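# Flip a face-down carton and restack it bar code up

## Task

A carton sitting at the top of a stack has its bar code facing down. Flip it and set it back on top of a stack so the bar code faces up, its orientation matches the cartons beneath it, and it is aligned with them. Release it so the stack holds it without the robot, then open the gripper and move the arms away.

## Robot and tools

Robot: two arms, left_arm and right_arm, each with a parallel two-finger gripper. Base poses in the scene frame: left_arm at (-0.029, +0.335, 0) with quat_wxyz (+0.997, 0, 0, +0.071); right_arm at (+0.025, -0.293, 0) with quat_wxyz (+0.997, 0, 0, +0.080). The names are labels only and do not mean image sides.

Frame: one scene frame for everything. The origin sits on the table top midway between the arms, +z is up, +x reaches out over the table, and left_arm is on the +y side. Positions are in metres; orientations are quaternions written w first (qw, qx, qy, qz). In each gripper's own frame the fingers point along +z and close along y. end_effector_position is the point between the finger pads, roughly 1 cm short of the tips. Reported hand positions can be a little off, more so at long reach, and motions usually stop a centimetre or more from the command, typically too low.

Row layout (shared by both motion tools): 16 numbers in one flat list covering both arms: left_arm x, y, z, qw, qx, qy, qz, opening, then right_arm x, y, z, qw, qx, qy, qz, opening. Always send all 16 even when one arm is idle. x, y, z and the quaternion are an absolute target pose for that gripper's end_effector_position and orientation in the scene frame, not an offset. Opening runs from -1 (closed) to +1 (fully open, 0.094 m). To keep an arm still, repeat its last reported full pose and intended opening in every call; to keep an orientation, repeat the same quaternion you sent before rather than the slightly drifted reported one.

execute_actions(actions): a list of up to 15 actions; each action is a list of 1 to 15 rows, one row per control step of 1/30 s, and if fewer than 15 rows are given the last one is repeated to fill 15 steps. An empty list only returns state and images. Every step, the commanded pose is clipped to within 70 mm and 16 degrees of the measured pose, so a distant target needs several actions. An action is rejected for both arms if any target lies over 0.6 m from that gripper's current position along any of its own axes; if the first action fails this or anything is malformed, nothing runs.

move(target, speed, blocking): target is one 16-number row as above. Each gripper travels in a straight line toward its pose and both paths finish together, lasting 0.5 to 10 s (cut off at 10 s). speed is in m/s, 0.002 to 0.5, default 0.25; turning is capped at twice that in rad/s. Openings are applied at the start. Moves do not avoid obstacles or the other arm, and grippers can overshoot speed, especially near full reach. Faster contact hits harder, and aiming further beyond a contact presses harder. blocking=false returns after 0.5 s while motion continues; then use wait or stop before sending new rows or moves. The result adds a move: line with the ending (done, off_target, moving, held, fault), any limits (paced means the pose was clipped, held means a check blocked steps and the arm may then jump ahead fast), and each gripper's distance from its target.

wait(seconds): 0 to 10 s, arms hold their last command; returns early if a running move ends. stop(): brakes the running move (needs room; fingers keep moving). zoom_image(camera, region): camera is cam_head_left or cam_head_right (each 504x504); region is [x0, y0, x1, y1] in pixels from the top-left, at most 504 by 504. read_manual(section) returns only licence texts. finished_scene(scene) ends the current scene, given its number, after the last command has been held; it cannot be undone and reports success.

Reading results: the state line gives each gripper's position and quaternion. Hand target lines show the pose each controller is currently driving to. grip_measured is the measured finger opening on the command scale (the last Joint positions number is the opening in metres); readings may be off by about 1 mm. To hold something, command about 0.03 below grip_measured for a firm grip, less for a lighter one. Here the grip force is reduced to roughly 13 to 25 N per pad, so a carton can slip; grip it firmly and move gently. Step readings list positions at some steps, with HELD marking steps where an arm's command was held back. pose unreachable means the clearance check altered or blocked that arm. FAULT lines mean an arm stopped. MOTOR HOT appears from 75 °C; at 90 °C the arm stops for 10 s, and at 100 °C it goes limp and falls, so avoid long heavy holds. Joint limits (rad): waist -2.618 to 3.054, shoulder 0 to 3.142, elbow 0 to 3.142, wrist pitch and yaw -1.571 to 1.571, wrist roll -2.094 to 2.094.

Cautions: nothing may be knocked or placed off the table. Avoid dropping, slamming or shoving the carton or the stack, and keep the arms from colliding or pressing on each other. Brief external tugs on a held object or pushes on loose ones can happen. Finish with the carton resting on its own, gripper opened and withdrawn.

Each tool is called after ">>>" as name(argument=value, ...), one argument or row to a line, values as JSON.

## Session

>>> execute_actions(
  actions=[],
)

Scene clock: 0.00 s.
left_arm: end_effector_position=(+0.4578, +0.1975, +0.3428) grip_measured=+1.000 end_effector_quat_wxyz=(+0.184, -0.315, +0.687, -0.629) | right_arm: end_effector_position=(+0.1477, +0.1131, +0.3008) grip_measured=+1.000 end_effector_quat_wxyz=(+0.280, +0.177, +0.877, +0.347)
Joint positions: left_arm=[-0.157  1.687  1.455  0.021  0.83  -1.558  0.094] | right_arm=[ 1.365  1.605  1.679 -0.917  0.632  1.675  0.094]
Joint velocities: left_arm=[-0.012 -0.002  0.007 -0.007  0.051 -0.037  0.   ] | right_arm=[-0.002 -0.012 -0.017 -0.022 -0.037 -0.037  0.   ]
Joint torques (N m, as the arm reports them, + toward a larger angle): no reading
Motor temperatures (°C, as the motors report them): left_arm=[29 27 26 29 26 28] | right_arm=[28 27 29 26 29 27]
Hand target (left_arm): +0.455, +0.197, +0.354; +0.194, -0.304, +0.685, -0.633
Hand target (right_arm): +0.149, +0.110, +0.304; +0.286, +0.176, +0.877, +0.344

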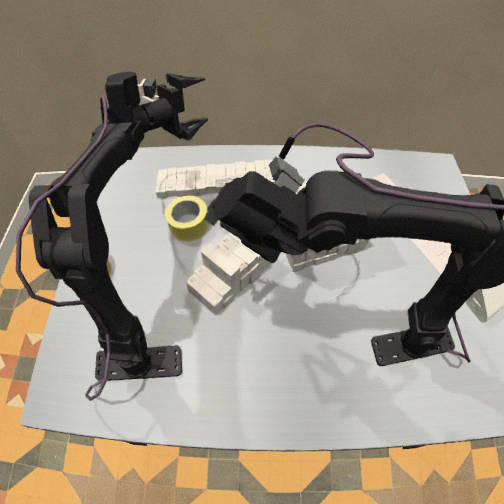

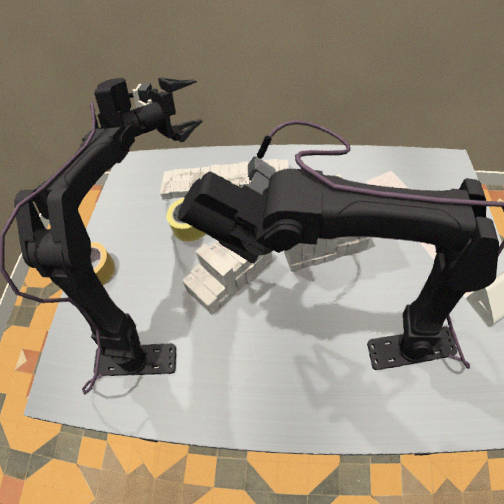

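>>> move(
  target=[0.2,0.45,0.3,0,-0.2,0.98,0,1, 0.2,-0.42,0.3,0,0.2,0.98,0,1],
  speed=0.4,
)

Scene clock: 19.63 s.
left_arm: end_effector_position=(+0.2081, +0.4525, +0.2973) grip_measured=+1.000 end_effector_quat_wxyz=(+0.197, -0.209, +0.957, +0.035) | right_arm: end_effector_position=(+0.2035, -0.4268, +0.2884) grip_measured=+1.000 end_effector_quat_wxyz=(+0.186, +0.203, +0.956, -0.100)
Joint positions: left_arm=[ 0.334  1.358  1.751 -1.562  0.033  0.04   0.094] | right_arm=[-0.779  1.182  1.588 -1.553  0.033 -0.209  0.094]
Joint velocities: left_arm=[ 0.002  0.007  0.012  0.022 -0.037  0.022  0.   ] | right_arm=[-0.007 -0.007 -0.002  0.007  0.066 -0.022  0.   ]
Joint torques (N m, as the arm reports them, + toward a larger angle): left_arm=[-1.02 -3.88  4.71  0.98 -0.18  0.08] | right_arm=[ 0.75 -2.08  9.79  0.81  0.07 -0.06]
Motor temperatures (°C, as the motors report them): left_arm=[29 30 28 32 26 28] | right_arm=[29 28 31 28 29 27]
Hand target (left_arm): +0.202, +0.448, +0.298; +0.193, -0.202, +0.959, +0.040
Hand target (right_arm): +0.204, -0.426, +0.297; +0.195, +0.195, +0.955, -0.106
Off the commanded pose (left_arm): 0.009 m, 23 deg; orientation clipped at the last step of the last action.
Off the commanded pose (right_arm): 0.014 m, 24 deg; orientation clipped at the last step of the last action.
joint sent to its limit (left arm) — the command would take joint 4 (wrist pitch) past its lower limit, so that joint was sent only as far as its limit.
joint sent to its limit (right arm) — the command would take joint 4 (wrist pitch) past its lower limit, so that joint was sent only as far as its limit.
move: off_target (left_arm, right_arm); limits=paced

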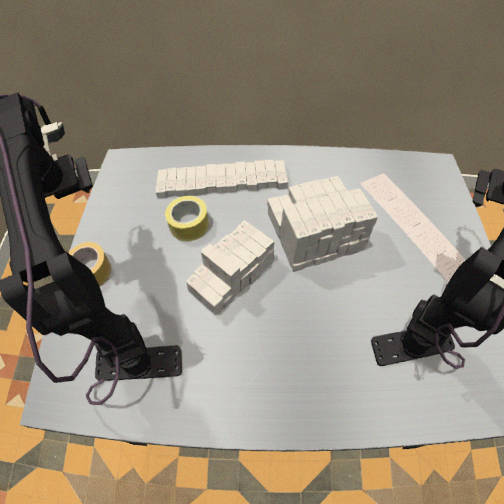

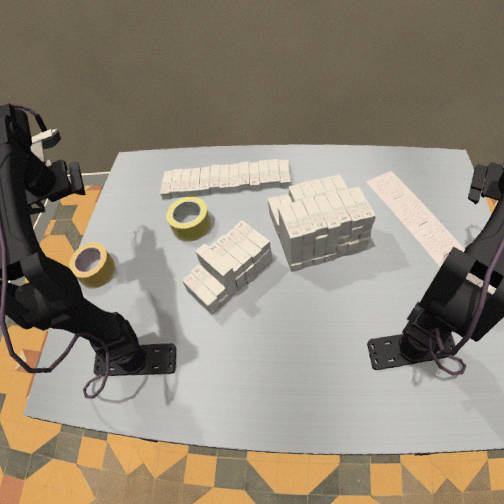

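>>> zoom_image(
  camera="cam_head_left",
  region=[170, 200, 290, 320],
)

>>> zoom_image(
  camera="cam_head_left",
  region=[260, 160, 390, 290],
)

>>> zoom_image(
  camera="cam_head_right",
  region=[170, 200, 290, 320],
)

>>> zoom_image(
  camera="cam_head_right",
  region=[260, 160, 390, 290],
)

>>> zoom_image(
  camera="cam_head_left",
  region=[150, 140, 300, 220],
)

Region (170, 200, 290, 320) of cam_head_left's 504x504 image, scaled by 4.200, with more detail than that image has.

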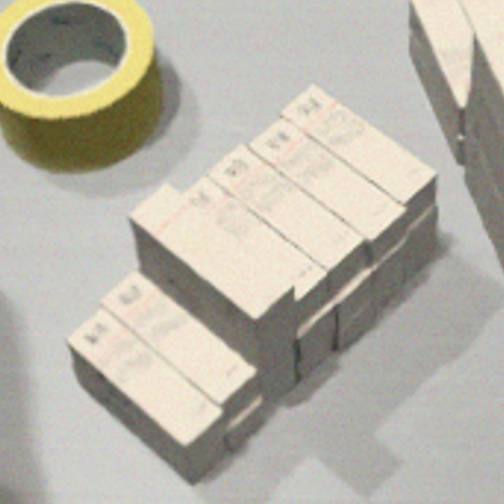

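Region (260, 160, 390, 290) of cam_head_left's 504x504 image, scaled by 3.877, with more detail than that image has.

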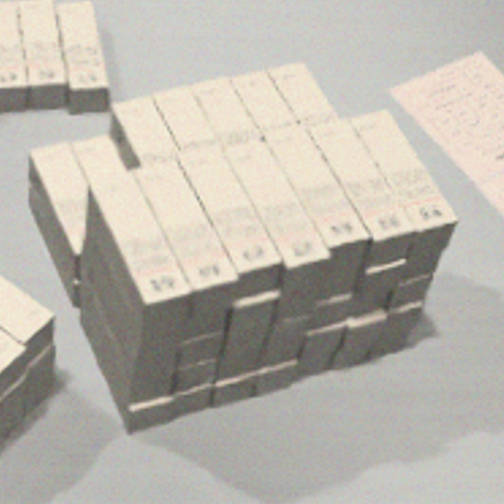

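Region (170, 200, 290, 320) of cam_head_right's 504x504 image, scaled by 4.200, with more detail than that image has.

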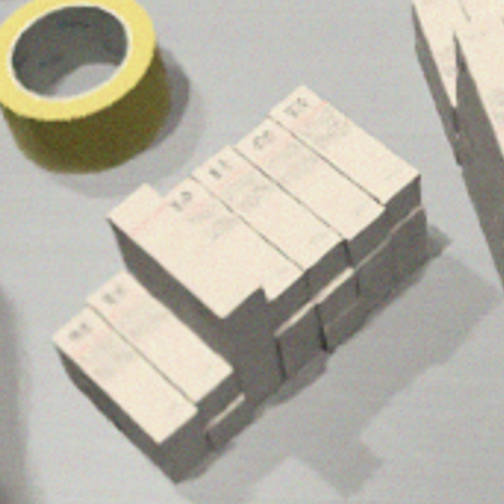

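Region (260, 160, 390, 290) of cam_head_right's 504x504 image, scaled by 3.877, with more detail than that image has.

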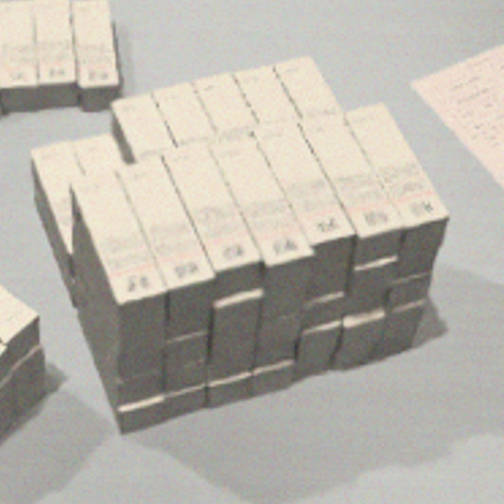

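Region (150, 140, 300, 220) of cam_head_left's 504x504 image, scaled by 3.360, with more detail than that image has; it fills the top 269 rows of this view, and the rest is white.

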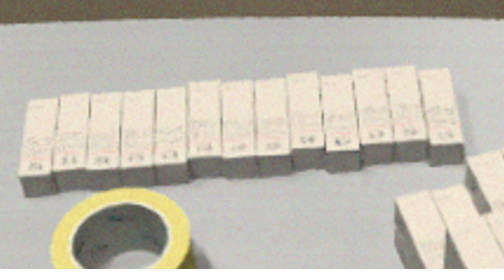

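>>> zoom_image(
  camera="cam_head_left",
  region=[190, 235, 260, 305],
)

>>> zoom_image(
  camera="cam_head_right",
  region=[185, 235, 255, 305],
)

Region (190, 235, 260, 305) of cam_head_left's 504x504 image, scaled by 7.200, with more detail than that image has.

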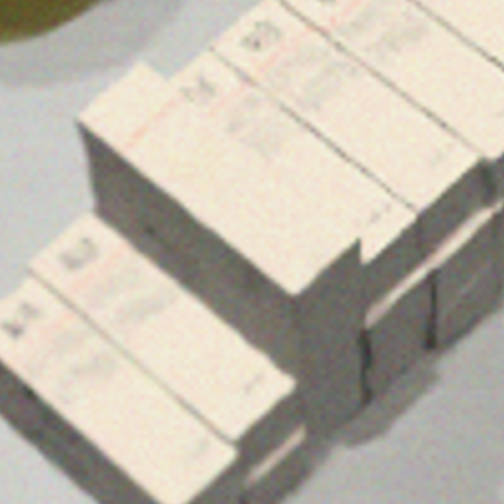

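Region (185, 235, 255, 305) of cam_head_right's 504x504 image, scaled by 7.200, with more detail than that image has.

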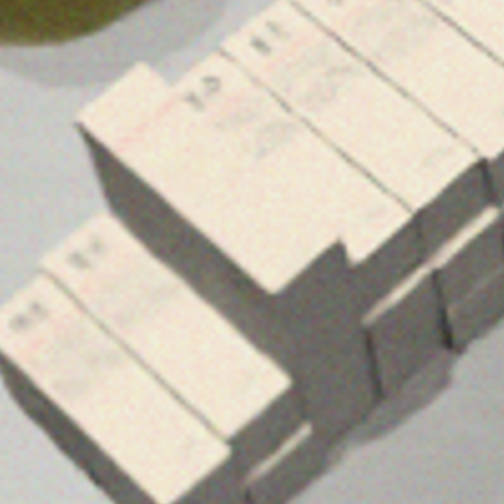

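>>> move(
  target=[0.33,0.31,0.28,0.2988,-0.2988,0.6409,-0.6409,1, 0.187,0.149,0.15,0.3483,-0.3831,0.8407,0.1587,0.3],
  speed=0.35,
)

Scene clock: 143.13 s.
left_arm: end_effector_position=(+0.3287, +0.3142, +0.2787) grip_measured=+1.000 end_effector_quat_wxyz=(+0.296, -0.303, +0.645, -0.636) | right_arm: end_effector_position=(+0.1828, +0.1472, +0.1442) grip_measured=+0.302 end_effector_quat_wxyz=(+0.351, -0.374, +0.842, +0.168)
Joint positions: left_arm=[ 0.252  1.229  0.653  0.54   1.089 -1.542  0.094] | right_arm=[ 1.192  1.719  1.242 -0.357  0.342  0.382  0.061]
Joint velocities: left_arm=[-0.002 -0.017  0.012 -0.022  0.037  0.037  0.   ] | right_arm=[-0.027  0.002 -0.002 -0.037 -0.095 -0.022 -0.001]
Joint torques (N m, as the arm reports them, + toward a larger angle): left_arm=[-1.05 -3.03  6.4   1.92 -0.14 -0.03] | right_arm=[ 0.3  -8.   11.8   1.26  0.16 -0.01]
Motor temperatures (°C, as the motors report them): left_arm=[29 29 28 32 26 28] | right_arm=[29 27 34 29 29 27]
Hand target (left_arm): +0.329, +0.311, +0.280; +0.302, -0.296, +0.645, -0.636
Hand target (right_arm): +0.183, +0.157, +0.152; +0.358, -0.374, +0.837, +0.177
Off the commanded pose (left_arm): 0.005 m, 1 deg.
Off the commanded pose (right_arm): 0.007 m, 1 deg.
move: done

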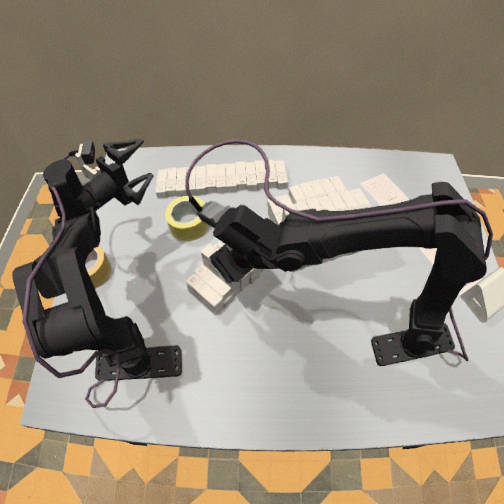

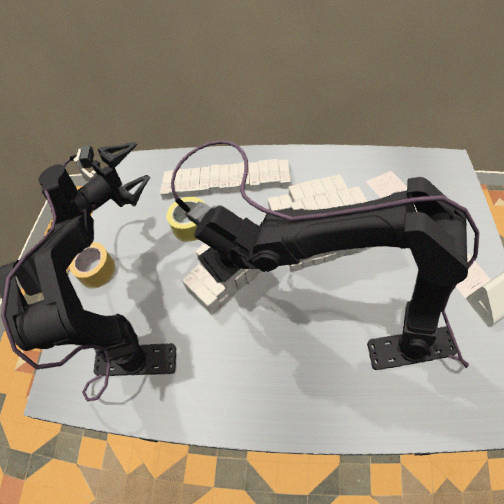

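>>> zoom_image(
  camera="cam_head_left",
  region=[170, 190, 300, 320],
)

Region (170, 190, 300, 320) of cam_head_left's 504x504 image, scaled by 3.877, with more detail than that image has.

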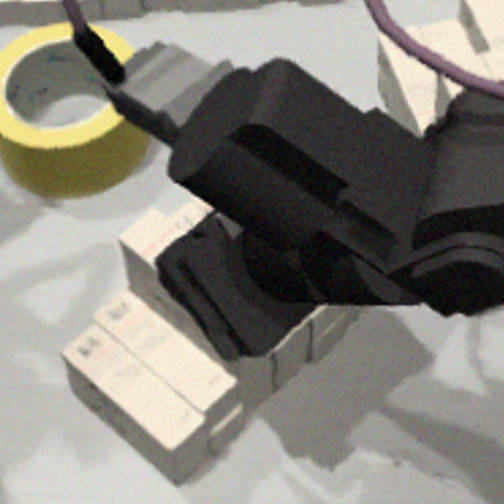

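>>> move(
  target=[0.33,0.31,0.28,0.2988,-0.2988,0.6409,-0.6409,1, 0.187,0.149,0.13,0.4889,-0.3498,0.7675,0.2228,0.3],
  speed=0.25,
)

>>> zoom_image(
  camera="cam_head_left",
  region=[170, 190, 300, 320],
)

>>> zoom_image(
  camera="cam_head_right",
  region=[170, 190, 300, 320],
)

Scene clock: 176.93 s.
left_arm: end_effector_position=(+0.3291, +0.3128, +0.2830) grip_measured=+1.000 end_effector_quat_wxyz=(+0.297, -0.301, +0.641, -0.640) | right_arm: end_effector_position=(+0.1897, +0.1521, +0.1358) grip_measured=+0.302 end_effector_quat_wxyz=(+0.487, -0.343, +0.769, +0.231)
Joint positions: left_arm=[ 0.246  1.229  0.653  0.568  1.085 -1.568  0.094] | right_arm=[1.225 1.699 0.886 0.325 0.47  0.259 0.061]
Joint velocities: left_arm=[ 0.002 -0.002 -0.007 -0.037 -0.007  0.037  0.   ] | right_arm=[ 0.007  0.002 -0.002  0.022  0.007  0.022 -0.001]
Joint torques (N m, as the arm reports them, + toward a larger angle): left_arm=[-0.99 -2.61  5.88  1.94 -0.13 -0.02] | right_arm=[ 0.65 -8.73  6.4   1.58  0.32 -0.03]
Motor temperatures (°C, as the motors report them): left_arm=[29 29 28 36 26 28] | right_arm=[29 30 35 32 29 27]
Hand target (left_arm): +0.330, +0.310, +0.280; +0.299, -0.299, +0.641, -0.640
Hand target (right_arm): +0.187, +0.148, +0.131; +0.487, -0.348, +0.769, +0.224
Off the commanded pose (left_arm): 0.004 m, 0 deg.
Off the commanded pose (right_arm): 0.007 m, 1 deg.
move: done

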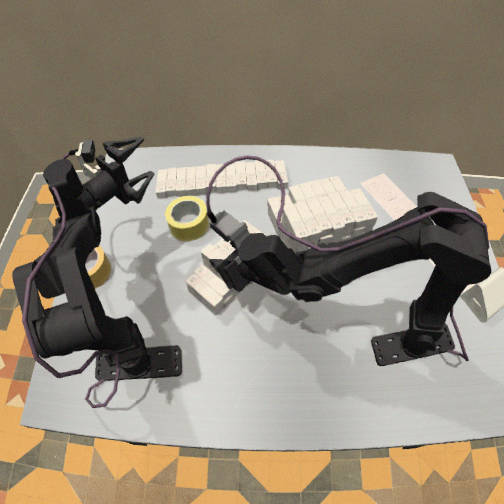

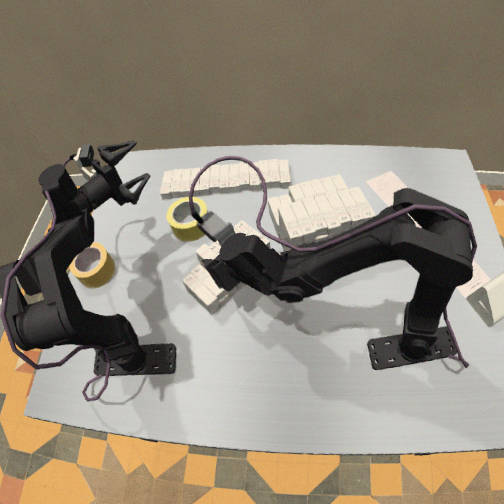

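Region (170, 190, 300, 320) of cam_head_left's 504x504 image, scaled by 3.877, with more detail than that image has.

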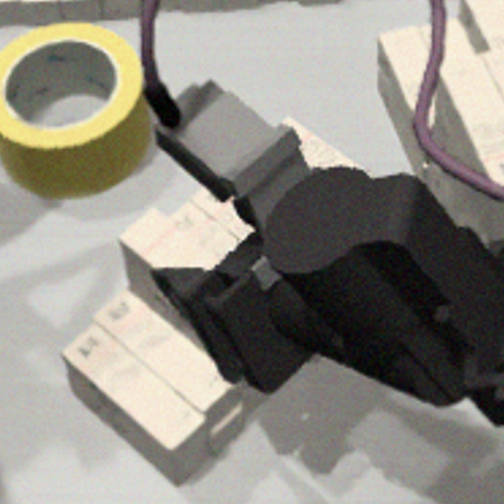

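Region (170, 190, 300, 320) of cam_head_right's 504x504 image, scaled by 3.877, with more detail than that image has.

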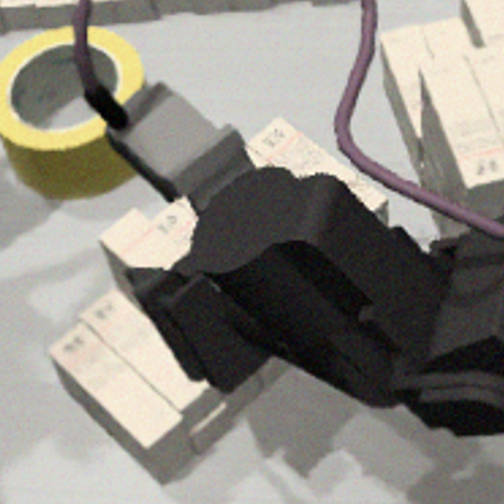

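>>> zoom_image(
  camera="cam_head_left",
  region=[190, 235, 250, 295],
)

>>> zoom_image(
  camera="cam_head_right",
  region=[185, 235, 245, 295],
)

Region (190, 235, 250, 295) of cam_head_left's 504x504 image, scaled by 8.400, with more detail than that image has.

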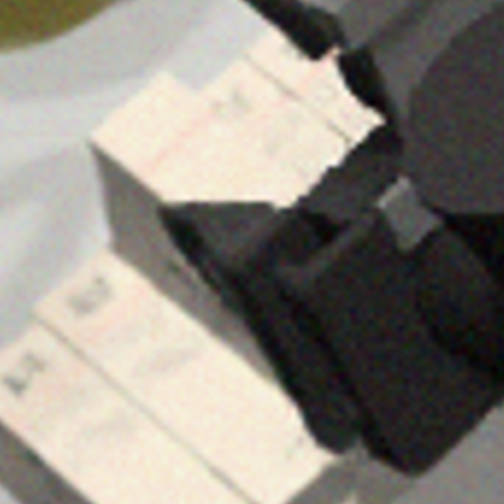

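Region (185, 235, 245, 295) of cam_head_right's 504x504 image, scaled by 8.400, with more detail than that image has.

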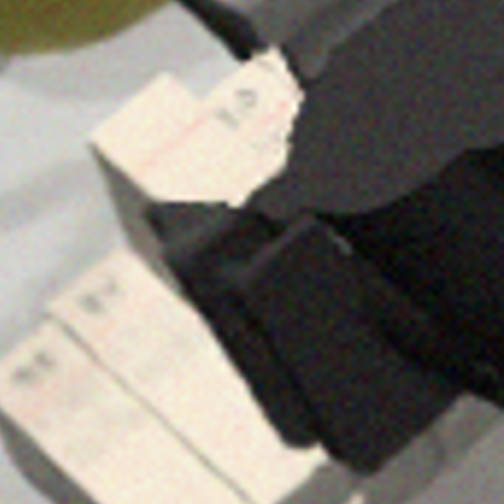

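>>> move(
  target=[0.33,0.31,0.28,0.2988,-0.2988,0.6409,-0.6409,1, 0.181,0.142,0.10,0.4889,-0.3498,0.7675,0.2228,0.3],
  speed=0.1,
)

>>> zoom_image(
  camera="cam_head_left",
  region=[190, 235, 260, 305],
)

>>> zoom_image(
  camera="cam_head_right",
  region=[185, 235, 255, 305],
)

Scene clock: 214.87 s.
left_arm: end_effector_position=(+0.3291, +0.3128, +0.2832) grip_measured=+1.000 end_effector_quat_wxyz=(+0.297, -0.301, +0.641, -0.640) | right_arm: end_effector_position=(+0.1840, +0.1465, +0.1120) grip_measured=+0.301 end_effector_quat_wxyz=(+0.493, -0.343, +0.765, +0.234)
Joint positions: left_arm=[ 0.246  1.229  0.653  0.569  1.085 -1.569  0.094] | right_arm=[1.24  1.741 0.8   0.467 0.485 0.257 0.061]
Joint velocities: left_arm=[-0.007 -0.002 -0.007  0.037 -0.095 -0.051  0.   ] | right_arm=[ 0.007  0.017 -0.002 -0.051  0.022  0.007 -0.   ]
Joint torques (N m, as the arm reports them, + toward a larger angle): left_arm=[-0.96 -2.62  5.9   1.94 -0.15 -0.01] | right_arm=[ 0.73 -7.05  5.93  1.53  0.35  0.02]
Motor temperatures (°C, as the motors report them): left_arm=[29 28 28 37 26 28] | right_arm=[29 31 33 35 29 27]
Hand target (left_arm): +0.330, +0.310, +0.280; +0.299, -0.299, +0.641, -0.641
Hand target (right_arm): +0.181, +0.142, +0.100; +0.489, -0.350, +0.767, +0.223
Off the commanded pose (left_arm): 0.004 m, 0 deg.
Off the commanded pose (right_arm): 0.013 m, 2 deg.
move: off_target (right_arm)

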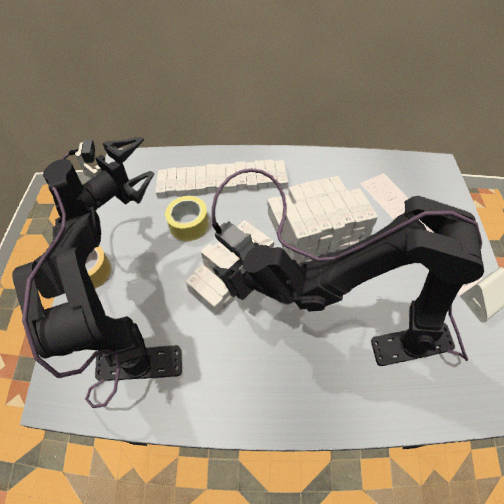

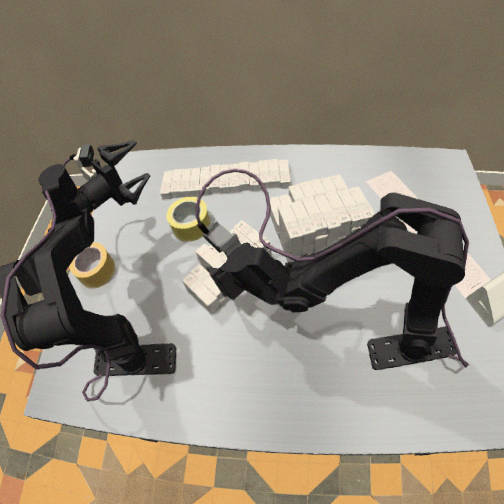

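Region (190, 235, 260, 305) of cam_head_left's 504x504 image, scaled by 7.200, with more detail than that image has.

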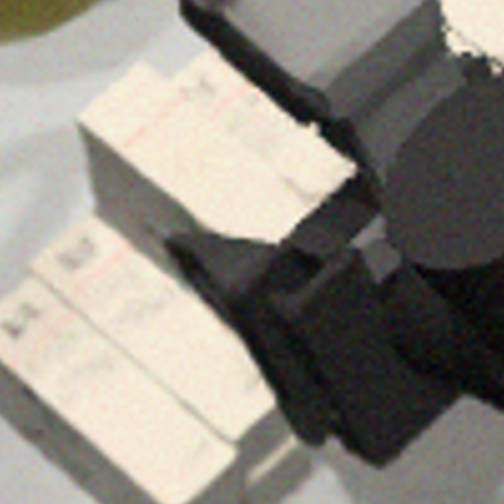

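Region (185, 235, 255, 305) of cam_head_right's 504x504 image, scaled by 7.200, with more detail than that image has.

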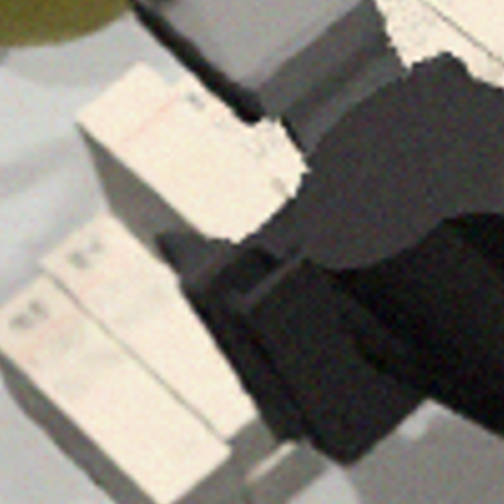

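>>> move(
  target=[0.33,0.31,0.28,0.2988,-0.2988,0.6409,-0.6409,1, 0.179,0.140,0.084,0.4889,-0.3498,0.7675,0.2228,0.3],
  speed=0.06,
)

>>> zoom_image(
  camera="cam_head_left",
  region=[190, 235, 260, 305],
)

>>> zoom_image(
  camera="cam_head_right",
  region=[185, 235, 255, 305],
)

Scene clock: 233.23 s.
left_arm: end_effector_position=(+0.3291, +0.3128, +0.2832) grip_measured=+1.000 end_effector_quat_wxyz=(+0.297, -0.301, +0.641, -0.640) | right_arm: end_effector_position=(+0.1850, +0.1478, +0.1078) grip_measured=+0.301 end_effector_quat_wxyz=(+0.505, -0.333, +0.759, +0.243)
Joint positions: left_arm=[ 0.246  1.229  0.653  0.569  1.085 -1.569  0.094] | right_arm=[1.243 1.772 0.774 0.56  0.498 0.254 0.061]
Joint velocities: left_arm=[-0.012  0.007  0.007  0.007 -0.066 -0.037  0.   ] | right_arm=[-0.002  0.017 -0.012 -0.037  0.022  0.007 -0.   ]
Joint torques (N m, as the arm reports them, + toward a larger angle): left_arm=[-1.07 -2.58  5.9   1.94 -0.15 -0.01] | right_arm=[ 0.82 -6.49  5.01  1.44  0.24  0.05]
Motor temperatures (°C, as the motors report them): left_arm=[29 28 28 38 26 28] | right_arm=[29 30 32 36 29 27]
Hand target (left_arm): +0.330, +0.310, +0.280; +0.299, -0.299, +0.641, -0.641
Hand target (right_arm): +0.179, +0.140, +0.084; +0.489, -0.350, +0.767, +0.223
Off the commanded pose (left_arm): 0.004 m, 0 deg.
Off the commanded pose (right_arm): 0.026 m, 4 deg.
move: off_target (right_arm)

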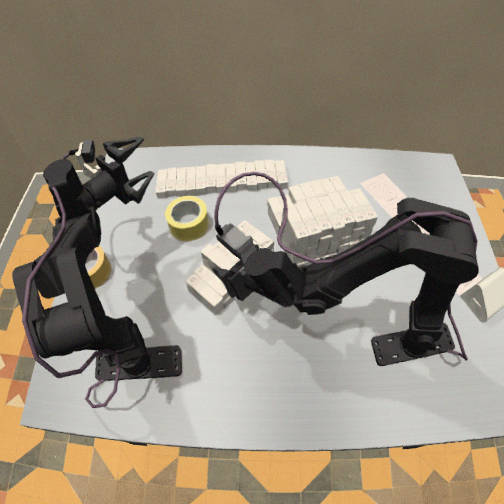

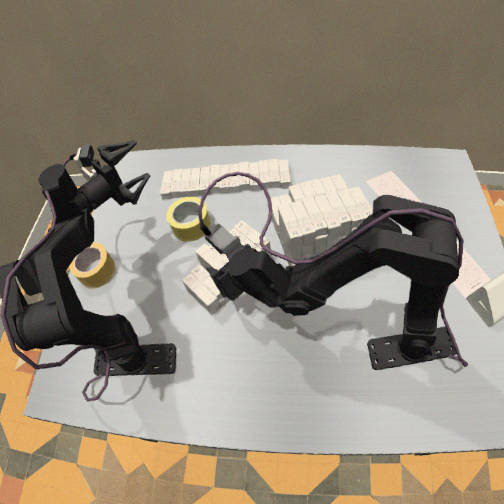

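Region (190, 235, 260, 305) of cam_head_left's 504x504 image, scaled by 7.200, with more detail than that image has.

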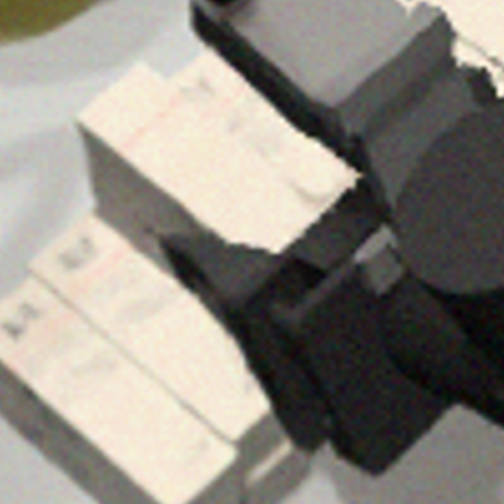

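Region (185, 235, 255, 305) of cam_head_right's 504x504 image, scaled by 7.200, with more detail than that image has.

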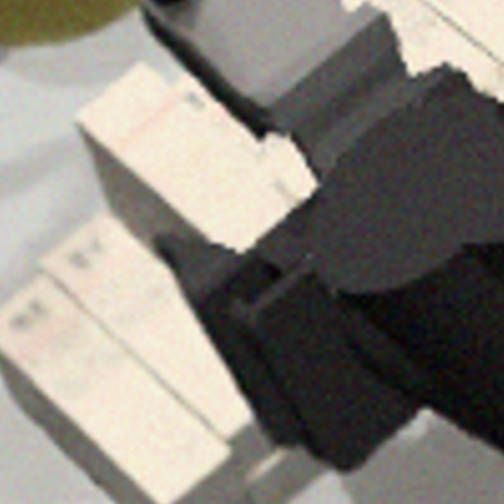

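>>> execute_actions(
  actions=[
    [[0.33,0.31,0.28,0.2988,-0.2988,0.6409,-0.6409,1, 0.182,0.144,0.10,0.4889,-0.3498,0.7675,0.2228,0.3],[0.33,0.31,0.28,0.2988,-0.2988,0.6409,-0.6409,1, 0.182,0.144,0.105,0.4889,-0.3498,0.7675,0.2228,0.3],[0.33,0.31,0.28,0.2988,-0.2988,0.6409,-0.6409,1, 0.182,0.144,0.11,0.4889,-0.3498,0.7675,0.2228,0.3],[0.33,0.31,0.28,0.2988,-0.2988,0.6409,-0.6409,1, 0.182,0.144,0.115,0.4889,-0.3498,0.7675,0.2228,0.3],[0.33,0.31,0.28,0.2988,-0.2988,0.6409,-0.6409,1, 0.182,0.144,0.12,0.4889,-0.3498,0.7675,0.2228,0.3],[0.33,0.31,0.28,0.2988,-0.2988,0.6409,-0.6409,1, 0.182,0.144,0.124,0.4889,-0.3498,0.7675,0.2228,0.3]],
    [[0.33,0.31,0.28,0.2988,-0.2988,0.6409,-0.6409,1, 0.178,0.143,0.124,0.4889,-0.3498,0.7675,0.2228,0.3],[0.33,0.31,0.28,0.2988,-0.2988,0.6409,-0.6409,1, 0.175,0.142,0.123,0.4889,-0.3498,0.7675,0.2228,0.3],[0.33,0.31,0.28,0.2988,-0.2988,0.6409,-0.6409,1, 0.172,0.141,0.122,0.4889,-0.3498,0.7675,0.2228,0.3],[0.33,0.31,0.28,0.2988,-0.2988,0.6409,-0.6409,1, 0.169,0.140,0.121,0.4889,-0.3498,0.7675,0.2228,0.3],[0.33,0.31,0.28,0.2988,-0.2988,0.6409,-0.6409,1, 0.166,0.139,0.12,0.4889,-0.3498,0.7675,0.2228,0.3]],
  ],
)

>>> zoom_image(
  camera="cam_head_left",
  region=[190, 235, 260, 305],
)

Scene clock: 253.60 s.
left_arm: end_effector_position=(+0.3291, +0.3128, +0.2832) grip_measured=+1.000 end_effector_quat_wxyz=(+0.297, -0.301, +0.641, -0.640) | right_arm: end_effector_position=(+0.1667, +0.1423, +0.1092) grip_measured=+0.301 end_effector_quat_wxyz=(+0.483, -0.357, +0.769, +0.220)
Joint positions: left_arm=[ 0.246  1.229  0.653  0.569  1.085 -1.569  0.094] | right_arm=[1.289 1.716 0.801 0.388 0.521 0.275 0.061]
Joint velocities: left_arm=[-0.012 -0.007 -0.002  0.051 -0.051  0.037  0.   ] | right_arm=[-0.017  0.012  0.002  0.007 -0.007  0.007 -0.   ]
Joint torques (N m, as the arm reports them, + toward a larger angle): left_arm=[-0.97 -2.62  5.87  1.93 -0.14 -0.01] | right_arm=[  0.51 -11.35   7.42   1.35   0.27   0.11]
Motor temperatures (°C, as the motors report them): left_arm=[29 28 29 38 26 28] | right_arm=[29 30 32 36 29 27]
Hand target (left_arm): +0.330, +0.310, +0.280; +0.299, -0.299, +0.641, -0.641
Hand target (right_arm): +0.166, +0.139, +0.120; +0.489, -0.349, +0.768, +0.223
Off the commanded pose (left_arm): 0.004 m, 0 deg.
Off the commanded pose (right_arm): 0.011 m, 1 deg.
Step readings (end_effector_position; steps 1 to 15: 1st action; 16 to 30: 2nd action):
0: left_arm (+0.3291, +0.3128, +0.2832) | right_arm (+0.1850, +0.1479, +0.1078)
1: left_arm (+0.3291, +0.3128, +0.2832) | right_arm (+0.1849, +0.1476, +0.1073)
2: left_arm (+0.3291, +0.3128, +0.2832) | right_arm (+0.1849, +0.1473, +0.1073)
4: left_arm (+0.3291, +0.3128, +0.2832) | right_arm (+0.1845, +0.1451, +0.1076)
8: left_arm (+0.3291, +0.3128, +0.2832) | right_arm (+0.1836, +0.1401, +0.1106)
15: left_arm (+0.3291, +0.3128, +0.2832) | right_arm (+0.1834, +0.1397, +0.1115)
16: left_arm (+0.3291, +0.3128, +0.2832) | right_arm (+0.1831, +0.1391, +0.1104)
17: left_arm (+0.3291, +0.3128, +0.2832) | right_arm (+0.1824, +0.1389, +0.1097)
19: left_arm (+0.3291, +0.3128, +0.2832) | right_arm (+0.1786, +0.1394, +0.1090)
23: left_arm (+0.3291, +0.3128, +0.2832) | right_arm (+0.1673, +0.1427, +0.1092)
30: end_effector_position above

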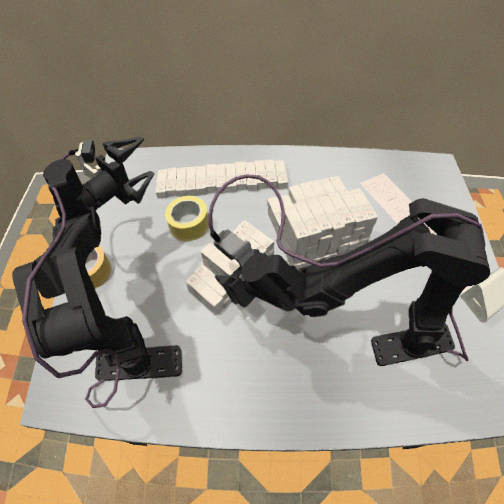

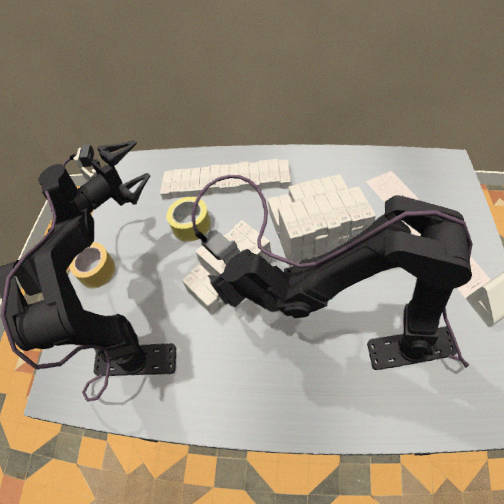

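Region (190, 235, 260, 305) of cam_head_left's 504x504 image, scaled by 7.200, with more detail than that image has.

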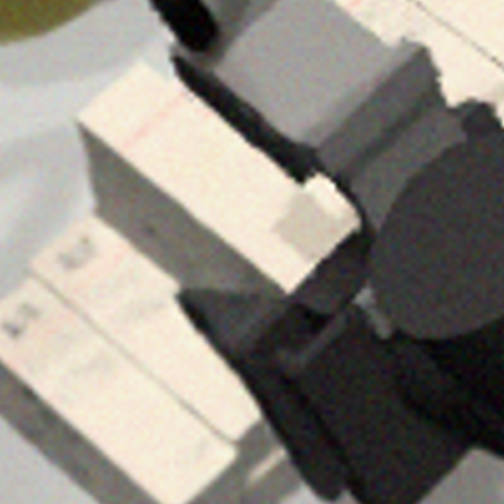

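>>> execute_actions(
  actions=[
    [[0.33,0.31,0.28,0.2988,-0.2988,0.6409,-0.6409,1, 0.166,0.139,0.12,0.4889,-0.3498,0.7675,0.2228,0.2],[0.33,0.31,0.28,0.2988,-0.2988,0.6409,-0.6409,1, 0.166,0.139,0.12,0.4889,-0.3498,0.7675,0.2228,0.1],[0.33,0.31,0.28,0.2988,-0.2988,0.6409,-0.6409,1, 0.166,0.139,0.12,0.4889,-0.3498,0.7675,0.2228,0.0],[0.33,0.31,0.28,0.2988,-0.2988,0.6409,-0.6409,1, 0.166,0.139,0.12,0.4889,-0.3498,0.7675,0.2228,-0.1],[0.33,0.31,0.28,0.2988,-0.2988,0.6409,-0.6409,1, 0.166,0.139,0.12,0.4889,-0.3498,0.7675,0.2228,-0.2]],
  ],
)

>>> zoom_image(
  camera="cam_head_left",
  region=[190, 235, 260, 305],
)

>>> zoom_image(
  camera="cam_head_right",
  region=[185, 235, 255, 305],
)

Scene clock: 268.03 s.
left_arm: end_effector_position=(+0.3291, +0.3128, +0.2832) grip_measured=+1.000 end_effector_quat_wxyz=(+0.297, -0.301, +0.641, -0.640) | right_arm: end_effector_position=(+0.1671, +0.1420, +0.1092) grip_measured=-0.199 end_effector_quat_wxyz=(+0.484, -0.355, +0.769, +0.219)
Joint positions: left_arm=[ 0.246  1.229  0.653  0.569  1.085 -1.569  0.094] | right_arm=[1.289 1.716 0.801 0.388 0.524 0.276 0.038]
Joint velocities: left_arm=[ 0.002 -0.027 -0.007 -0.022 -0.007 -0.022  0.   ] | right_arm=[-0.012  0.002  0.002 -0.007  0.037 -0.051  0.   ]
Joint torques (N m, as the arm reports them, + toward a larger angle): left_arm=[-0.97 -2.6   5.89  1.92 -0.13 -0.02] | right_arm=[  0.52 -11.31   7.53   1.31   0.33   0.11]
Motor temperatures (°C, as the motors report them): left_arm=[29 28 29 39 26 28] | right_arm=[29 32 33 36 29 27]
Hand target (left_arm): +0.330, +0.310, +0.280; +0.299, -0.299, +0.641, -0.641
Hand target (right_arm): +0.166, +0.139, +0.120; +0.489, -0.350, +0.767, +0.223
Off the commanded pose (left_arm): 0.004 m, 0 deg.
Off the commanded pose (right_arm): 0.011 m, 1 deg.
Step readings (end_effector_position):
0: left_arm (+0.3291, +0.3128, +0.2832) | right_arm (+0.1671, +0.1420, +0.1092)
1: left_arm (+0.3291, +0.3128, +0.2832) | right_arm (+0.1671, +0.1420, +0.1092)
2: left_arm (+0.3291, +0.3128, +0.2832) | right_arm (+0.1671, +0.1420, +0.1092)
4: left_arm (+0.3291, +0.3128, +0.2832) | right_arm (+0.1671, +0.1420, +0.1092)
8: left_arm (+0.3291, +0.3128, +0.2832) | right_arm (+0.1671, +0.1420, +0.1092)
15: end_effector_position above

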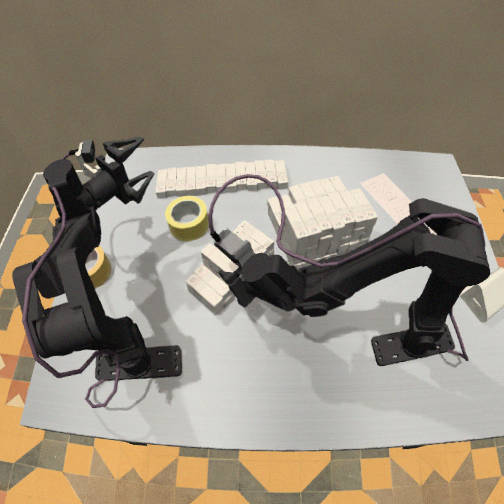

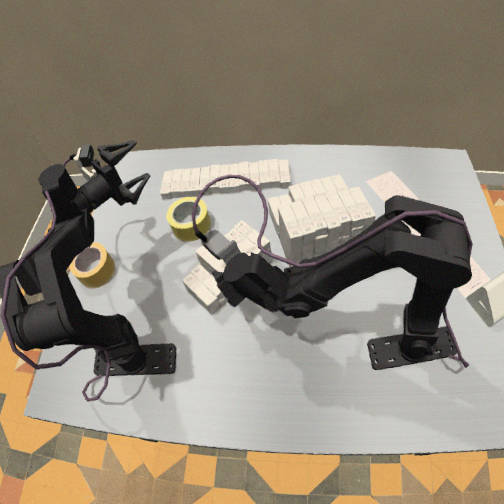

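Region (190, 235, 260, 305) of cam_head_left's 504x504 image, scaled by 7.200, with more detail than that image has.

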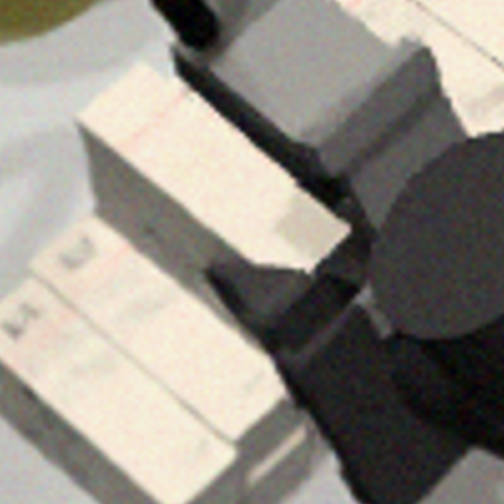

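Region (185, 235, 255, 305) of cam_head_right's 504x504 image, scaled by 7.200, with more detail than that image has.

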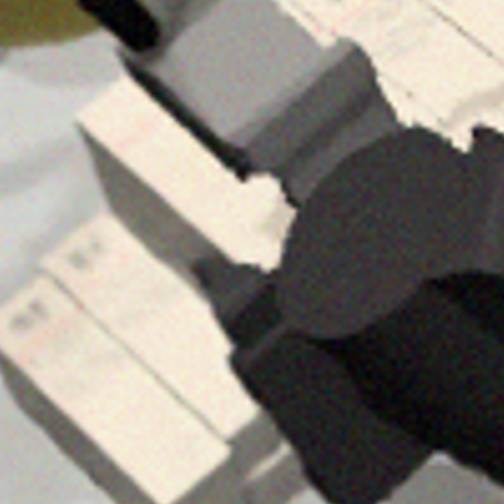

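>>> execute_actions(
  actions=[
    [[0.33,0.31,0.28,0.2988,-0.2988,0.6409,-0.6409,1, 0.166,0.139,0.12,0.4889,-0.3498,0.7675,0.2228,-0.23],[0.33,0.31,0.28,0.2988,-0.2988,0.6409,-0.6409,1, 0.166,0.139,0.12,0.4889,-0.3498,0.7675,0.2228,-0.26],[0.33,0.31,0.28,0.2988,-0.2988,0.6409,-0.6409,1, 0.166,0.139,0.12,0.4889,-0.3498,0.7675,0.2228,-0.29],[0.33,0.31,0.28,0.2988,-0.2988,0.6409,-0.6409,1, 0.166,0.139,0.12,0.4889,-0.3498,0.7675,0.2228,-0.32],[0.33,0.31,0.28,0.2988,-0.2988,0.6409,-0.6409,1, 0.166,0.139,0.12,0.4889,-0.3498,0.7675,0.2228,-0.35],[0.33,0.31,0.28,0.2988,-0.2988,0.6409,-0.6409,1, 0.166,0.139,0.12,0.4889,-0.3498,0.7675,0.2228,-0.38],[0.33,0.31,0.28,0.2988,-0.2988,0.6409,-0.6409,1, 0.166,0.139,0.12,0.4889,-0.3498,0.7675,0.2228,-0.41],[0.33,0.31,0.28,0.2988,-0.2988,0.6409,-0.6409,1, 0.166,0.139,0.12,0.4889,-0.3498,0.7675,0.2228,-0.44],[0.33,0.31,0.28,0.2988,-0.2988,0.6409,-0.6409,1, 0.166,0.139,0.12,0.4889,-0.3498,0.7675,0.2228,-0.47],[0.33,0.31,0.28,0.2988,-0.2988,0.6409,-0.6409,1, 0.166,0.139,0.12,0.4889,-0.3498,0.7675,0.2228,-0.5]],
  ],
)

>>> zoom_image(
  camera="cam_head_left",
  region=[190, 235, 260, 305],
)

Scene clock: 286.90 s.
left_arm: end_effector_position=(+0.3291, +0.3128, +0.2832) grip_measured=+1.000 end_effector_quat_wxyz=(+0.297, -0.301, +0.641, -0.640) | right_arm: end_effector_position=(+0.1672, +0.1420, +0.1092) grip_measured=-0.399 end_effector_quat_wxyz=(+0.484, -0.355, +0.769, +0.219)
Joint positions: left_arm=[ 0.246  1.229  0.653  0.569  1.085 -1.569  0.094] | right_arm=[1.289 1.716 0.801 0.388 0.524 0.276 0.028]
Joint velocities: left_arm=[ 0.007  0.017 -0.007 -0.066  0.037  0.007  0.   ] | right_arm=[-0.007 -0.002 -0.007 -0.022 -0.066 -0.022 -0.001]
Joint torques (N m, as the arm reports them, + toward a larger angle): left_arm=[-1.05 -2.62  5.95  1.94 -0.16  0.02] | right_arm=[  0.4  -11.28   7.55   1.31   0.34   0.12]
Motor temperatures (°C, as the motors report them): left_arm=[29 28 29 39 26 28] | right_arm=[29 34 33 36 29 27]
Hand target (left_arm): +0.330, +0.310, +0.280; +0.299, -0.299, +0.641, -0.641
Hand target (right_arm): +0.166, +0.139, +0.120; +0.489, -0.350, +0.767, +0.223
Off the commanded pose (left_arm): 0.004 m, 0 deg.
Off the commanded pose (right_arm): 0.011 m, 1 deg.
Step readings (end_effector_position):
0: left_arm (+0.3291, +0.3128, +0.2832) | right_arm (+0.1671, +0.1420, +0.1092)
1: left_arm (+0.3291, +0.3128, +0.2832) | right_arm (+0.1671, +0.1420, +0.1092)
2: left_arm (+0.3291, +0.3128, +0.2832) | right_arm (+0.1671, +0.1420, +0.1092)
4: left_arm (+0.3291, +0.3128, +0.2832) | right_arm (+0.1672, +0.1420, +0.1092)
8: left_arm (+0.3291, +0.3128, +0.2832) | right_arm (+0.1672, +0.1420, +0.1092)
15: end_effector_position above

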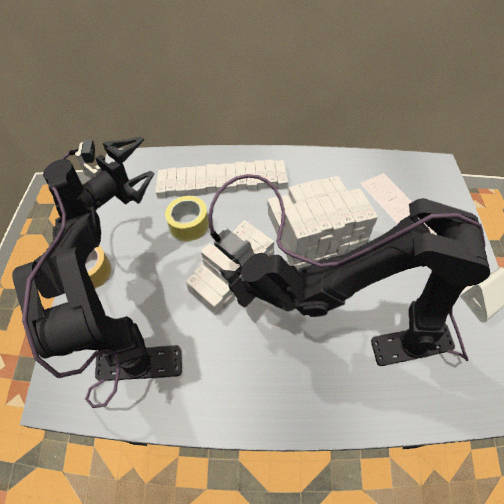

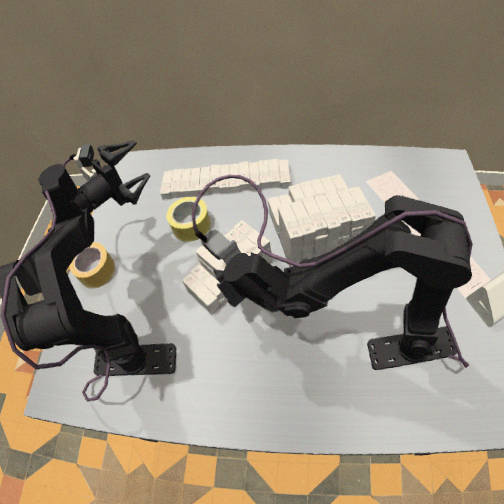

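Region (190, 235, 260, 305) of cam_head_left's 504x504 image, scaled by 7.200, with more detail than that image has.

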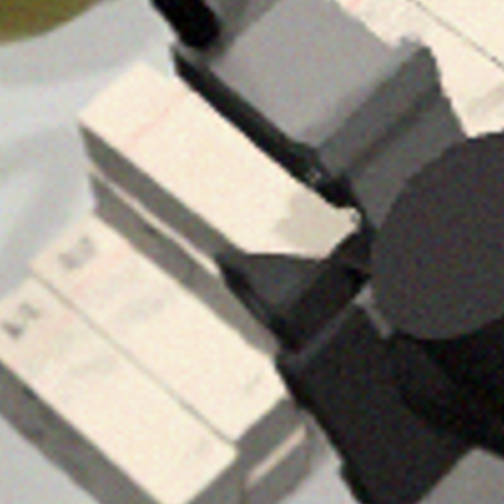

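>>> move(
  target=[0.33,0.31,0.28,0.2988,-0.2988,0.6409,-0.6409,1, 0.166,0.135,0.19,0.4889,-0.3498,0.7675,0.2228,-0.5],
  speed=0.15,
)

>>> move(
  target=[0.30,0.24,0.26,0.25,-0.25,0.6614,-0.6614,1, 0.28,0.0,0.28,0.1979,0.1979,0.6789,0.6789,-0.5],
  speed=0.35,
)

Scene clock: 302.97 s.
left_arm: end_effector_position=(+0.3291, +0.3128, +0.2832) grip_measured=+1.000 end_effector_quat_wxyz=(+0.297, -0.301, +0.641, -0.640) | right_arm: end_effector_position=(+0.1657, +0.1309, +0.1724) grip_measured=-0.399 end_effector_quat_wxyz=(+0.479, -0.360, +0.772, +0.212)
Joint positions: left_arm=[ 0.246  1.229  0.653  0.569  1.085 -1.569  0.094] | right_arm=[1.289 1.54  0.923 0.069 0.524 0.276 0.028]
Joint velocities: left_arm=[-0.007 -0.007  0.007  0.007  0.007 -0.007  0.   ] | right_arm=[ 0.002  0.002  0.002 -0.066  0.007  0.022  0.001]
Joint torques (N m, as the arm reports them, + toward a larger angle): left_arm=[-1.12 -2.63  5.91  1.92 -0.12 -0.01] | right_arm=[ 0.35 -8.98 11.22  1.36  0.31  0.05]
Motor temperatures (°C, as the motors report them): left_arm=[29 28 29 40 26 28] | right_arm=[29 34 33 36 29 27]
Hand target (left_arm): +0.330, +0.310, +0.280; +0.299, -0.299, +0.641, -0.641
Hand target (right_arm): +0.166, +0.134, +0.191; +0.489, -0.350, +0.768, +0.223
Off the commanded pose (left_arm): 0.004 m, 0 deg.
Off the commanded pose (right_arm): 0.018 m, 2 deg.
move: off_target (right_arm)

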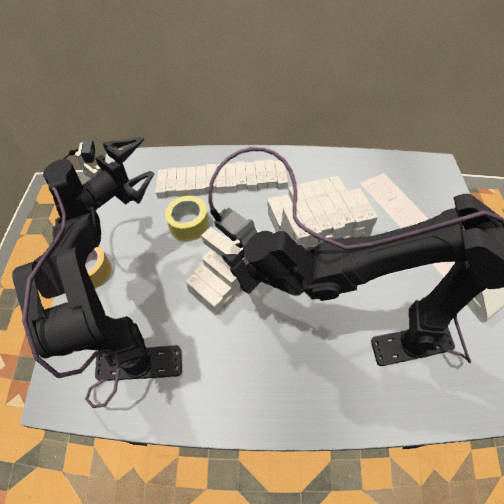

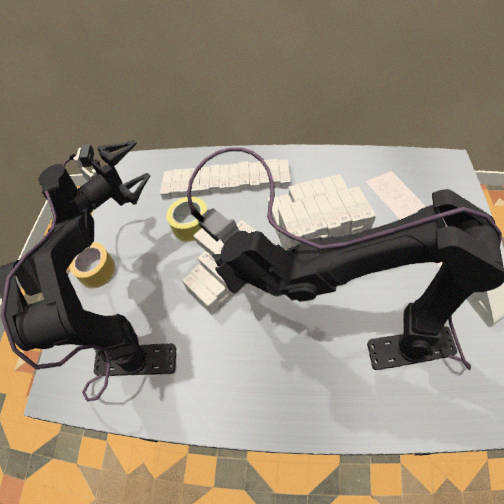

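Scene clock: 305.93 s.
left_arm: end_effector_position=(+0.3034, +0.2435, +0.2521) grip_measured=+1.000 end_effector_quat_wxyz=(+0.236, -0.264, +0.663, -0.659) | right_arm: end_effector_position=(+0.2847, +0.0033, +0.2749) grip_measured=-0.399 end_effector_quat_wxyz=(+0.194, +0.200, +0.689, +0.669)
Joint positions: left_arm=[ 0.045  1.179  0.511  0.632  1.035 -1.574  0.094] | right_arm=[ 0.56   1.137  0.592  0.514 -0.287  1.562  0.028]
Joint velocities: left_arm=[-0.002  0.017 -0.002  0.037 -0.066  0.037  0.   ] | right_arm=[ 0.007  0.002  0.007  0.066 -0.139  0.037 -0.001]
Joint torques (N m, as the arm reports them, + toward a larger angle): left_arm=[-1.08 -3.94  6.16  1.93 -0.12 -0.01] | right_arm=[-0.72 -5.75  7.64  1.81 -0.07  0.01]
Motor temperatures (°C, as the motors report them): left_arm=[29 29 29 40 26 28] | right_arm=[29 34 33 37 29 27]
Hand target (left_arm): +0.300, +0.240, +0.260; +0.250, -0.250, +0.661, -0.662
Hand target (right_arm): +0.282, -0.002, +0.280; +0.200, +0.195, +0.681, +0.677
Off the commanded pose (left_arm): 0.009 m, 2 deg.
Off the commanded pose (right_arm): 0.008 m, 2 deg.
move: done

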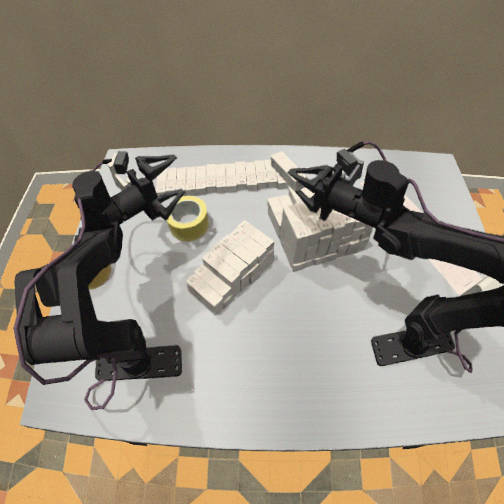

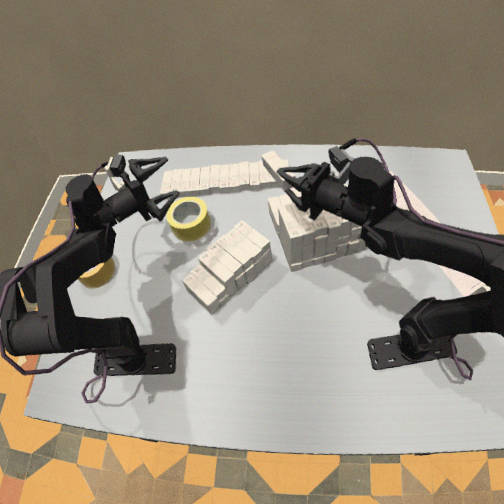

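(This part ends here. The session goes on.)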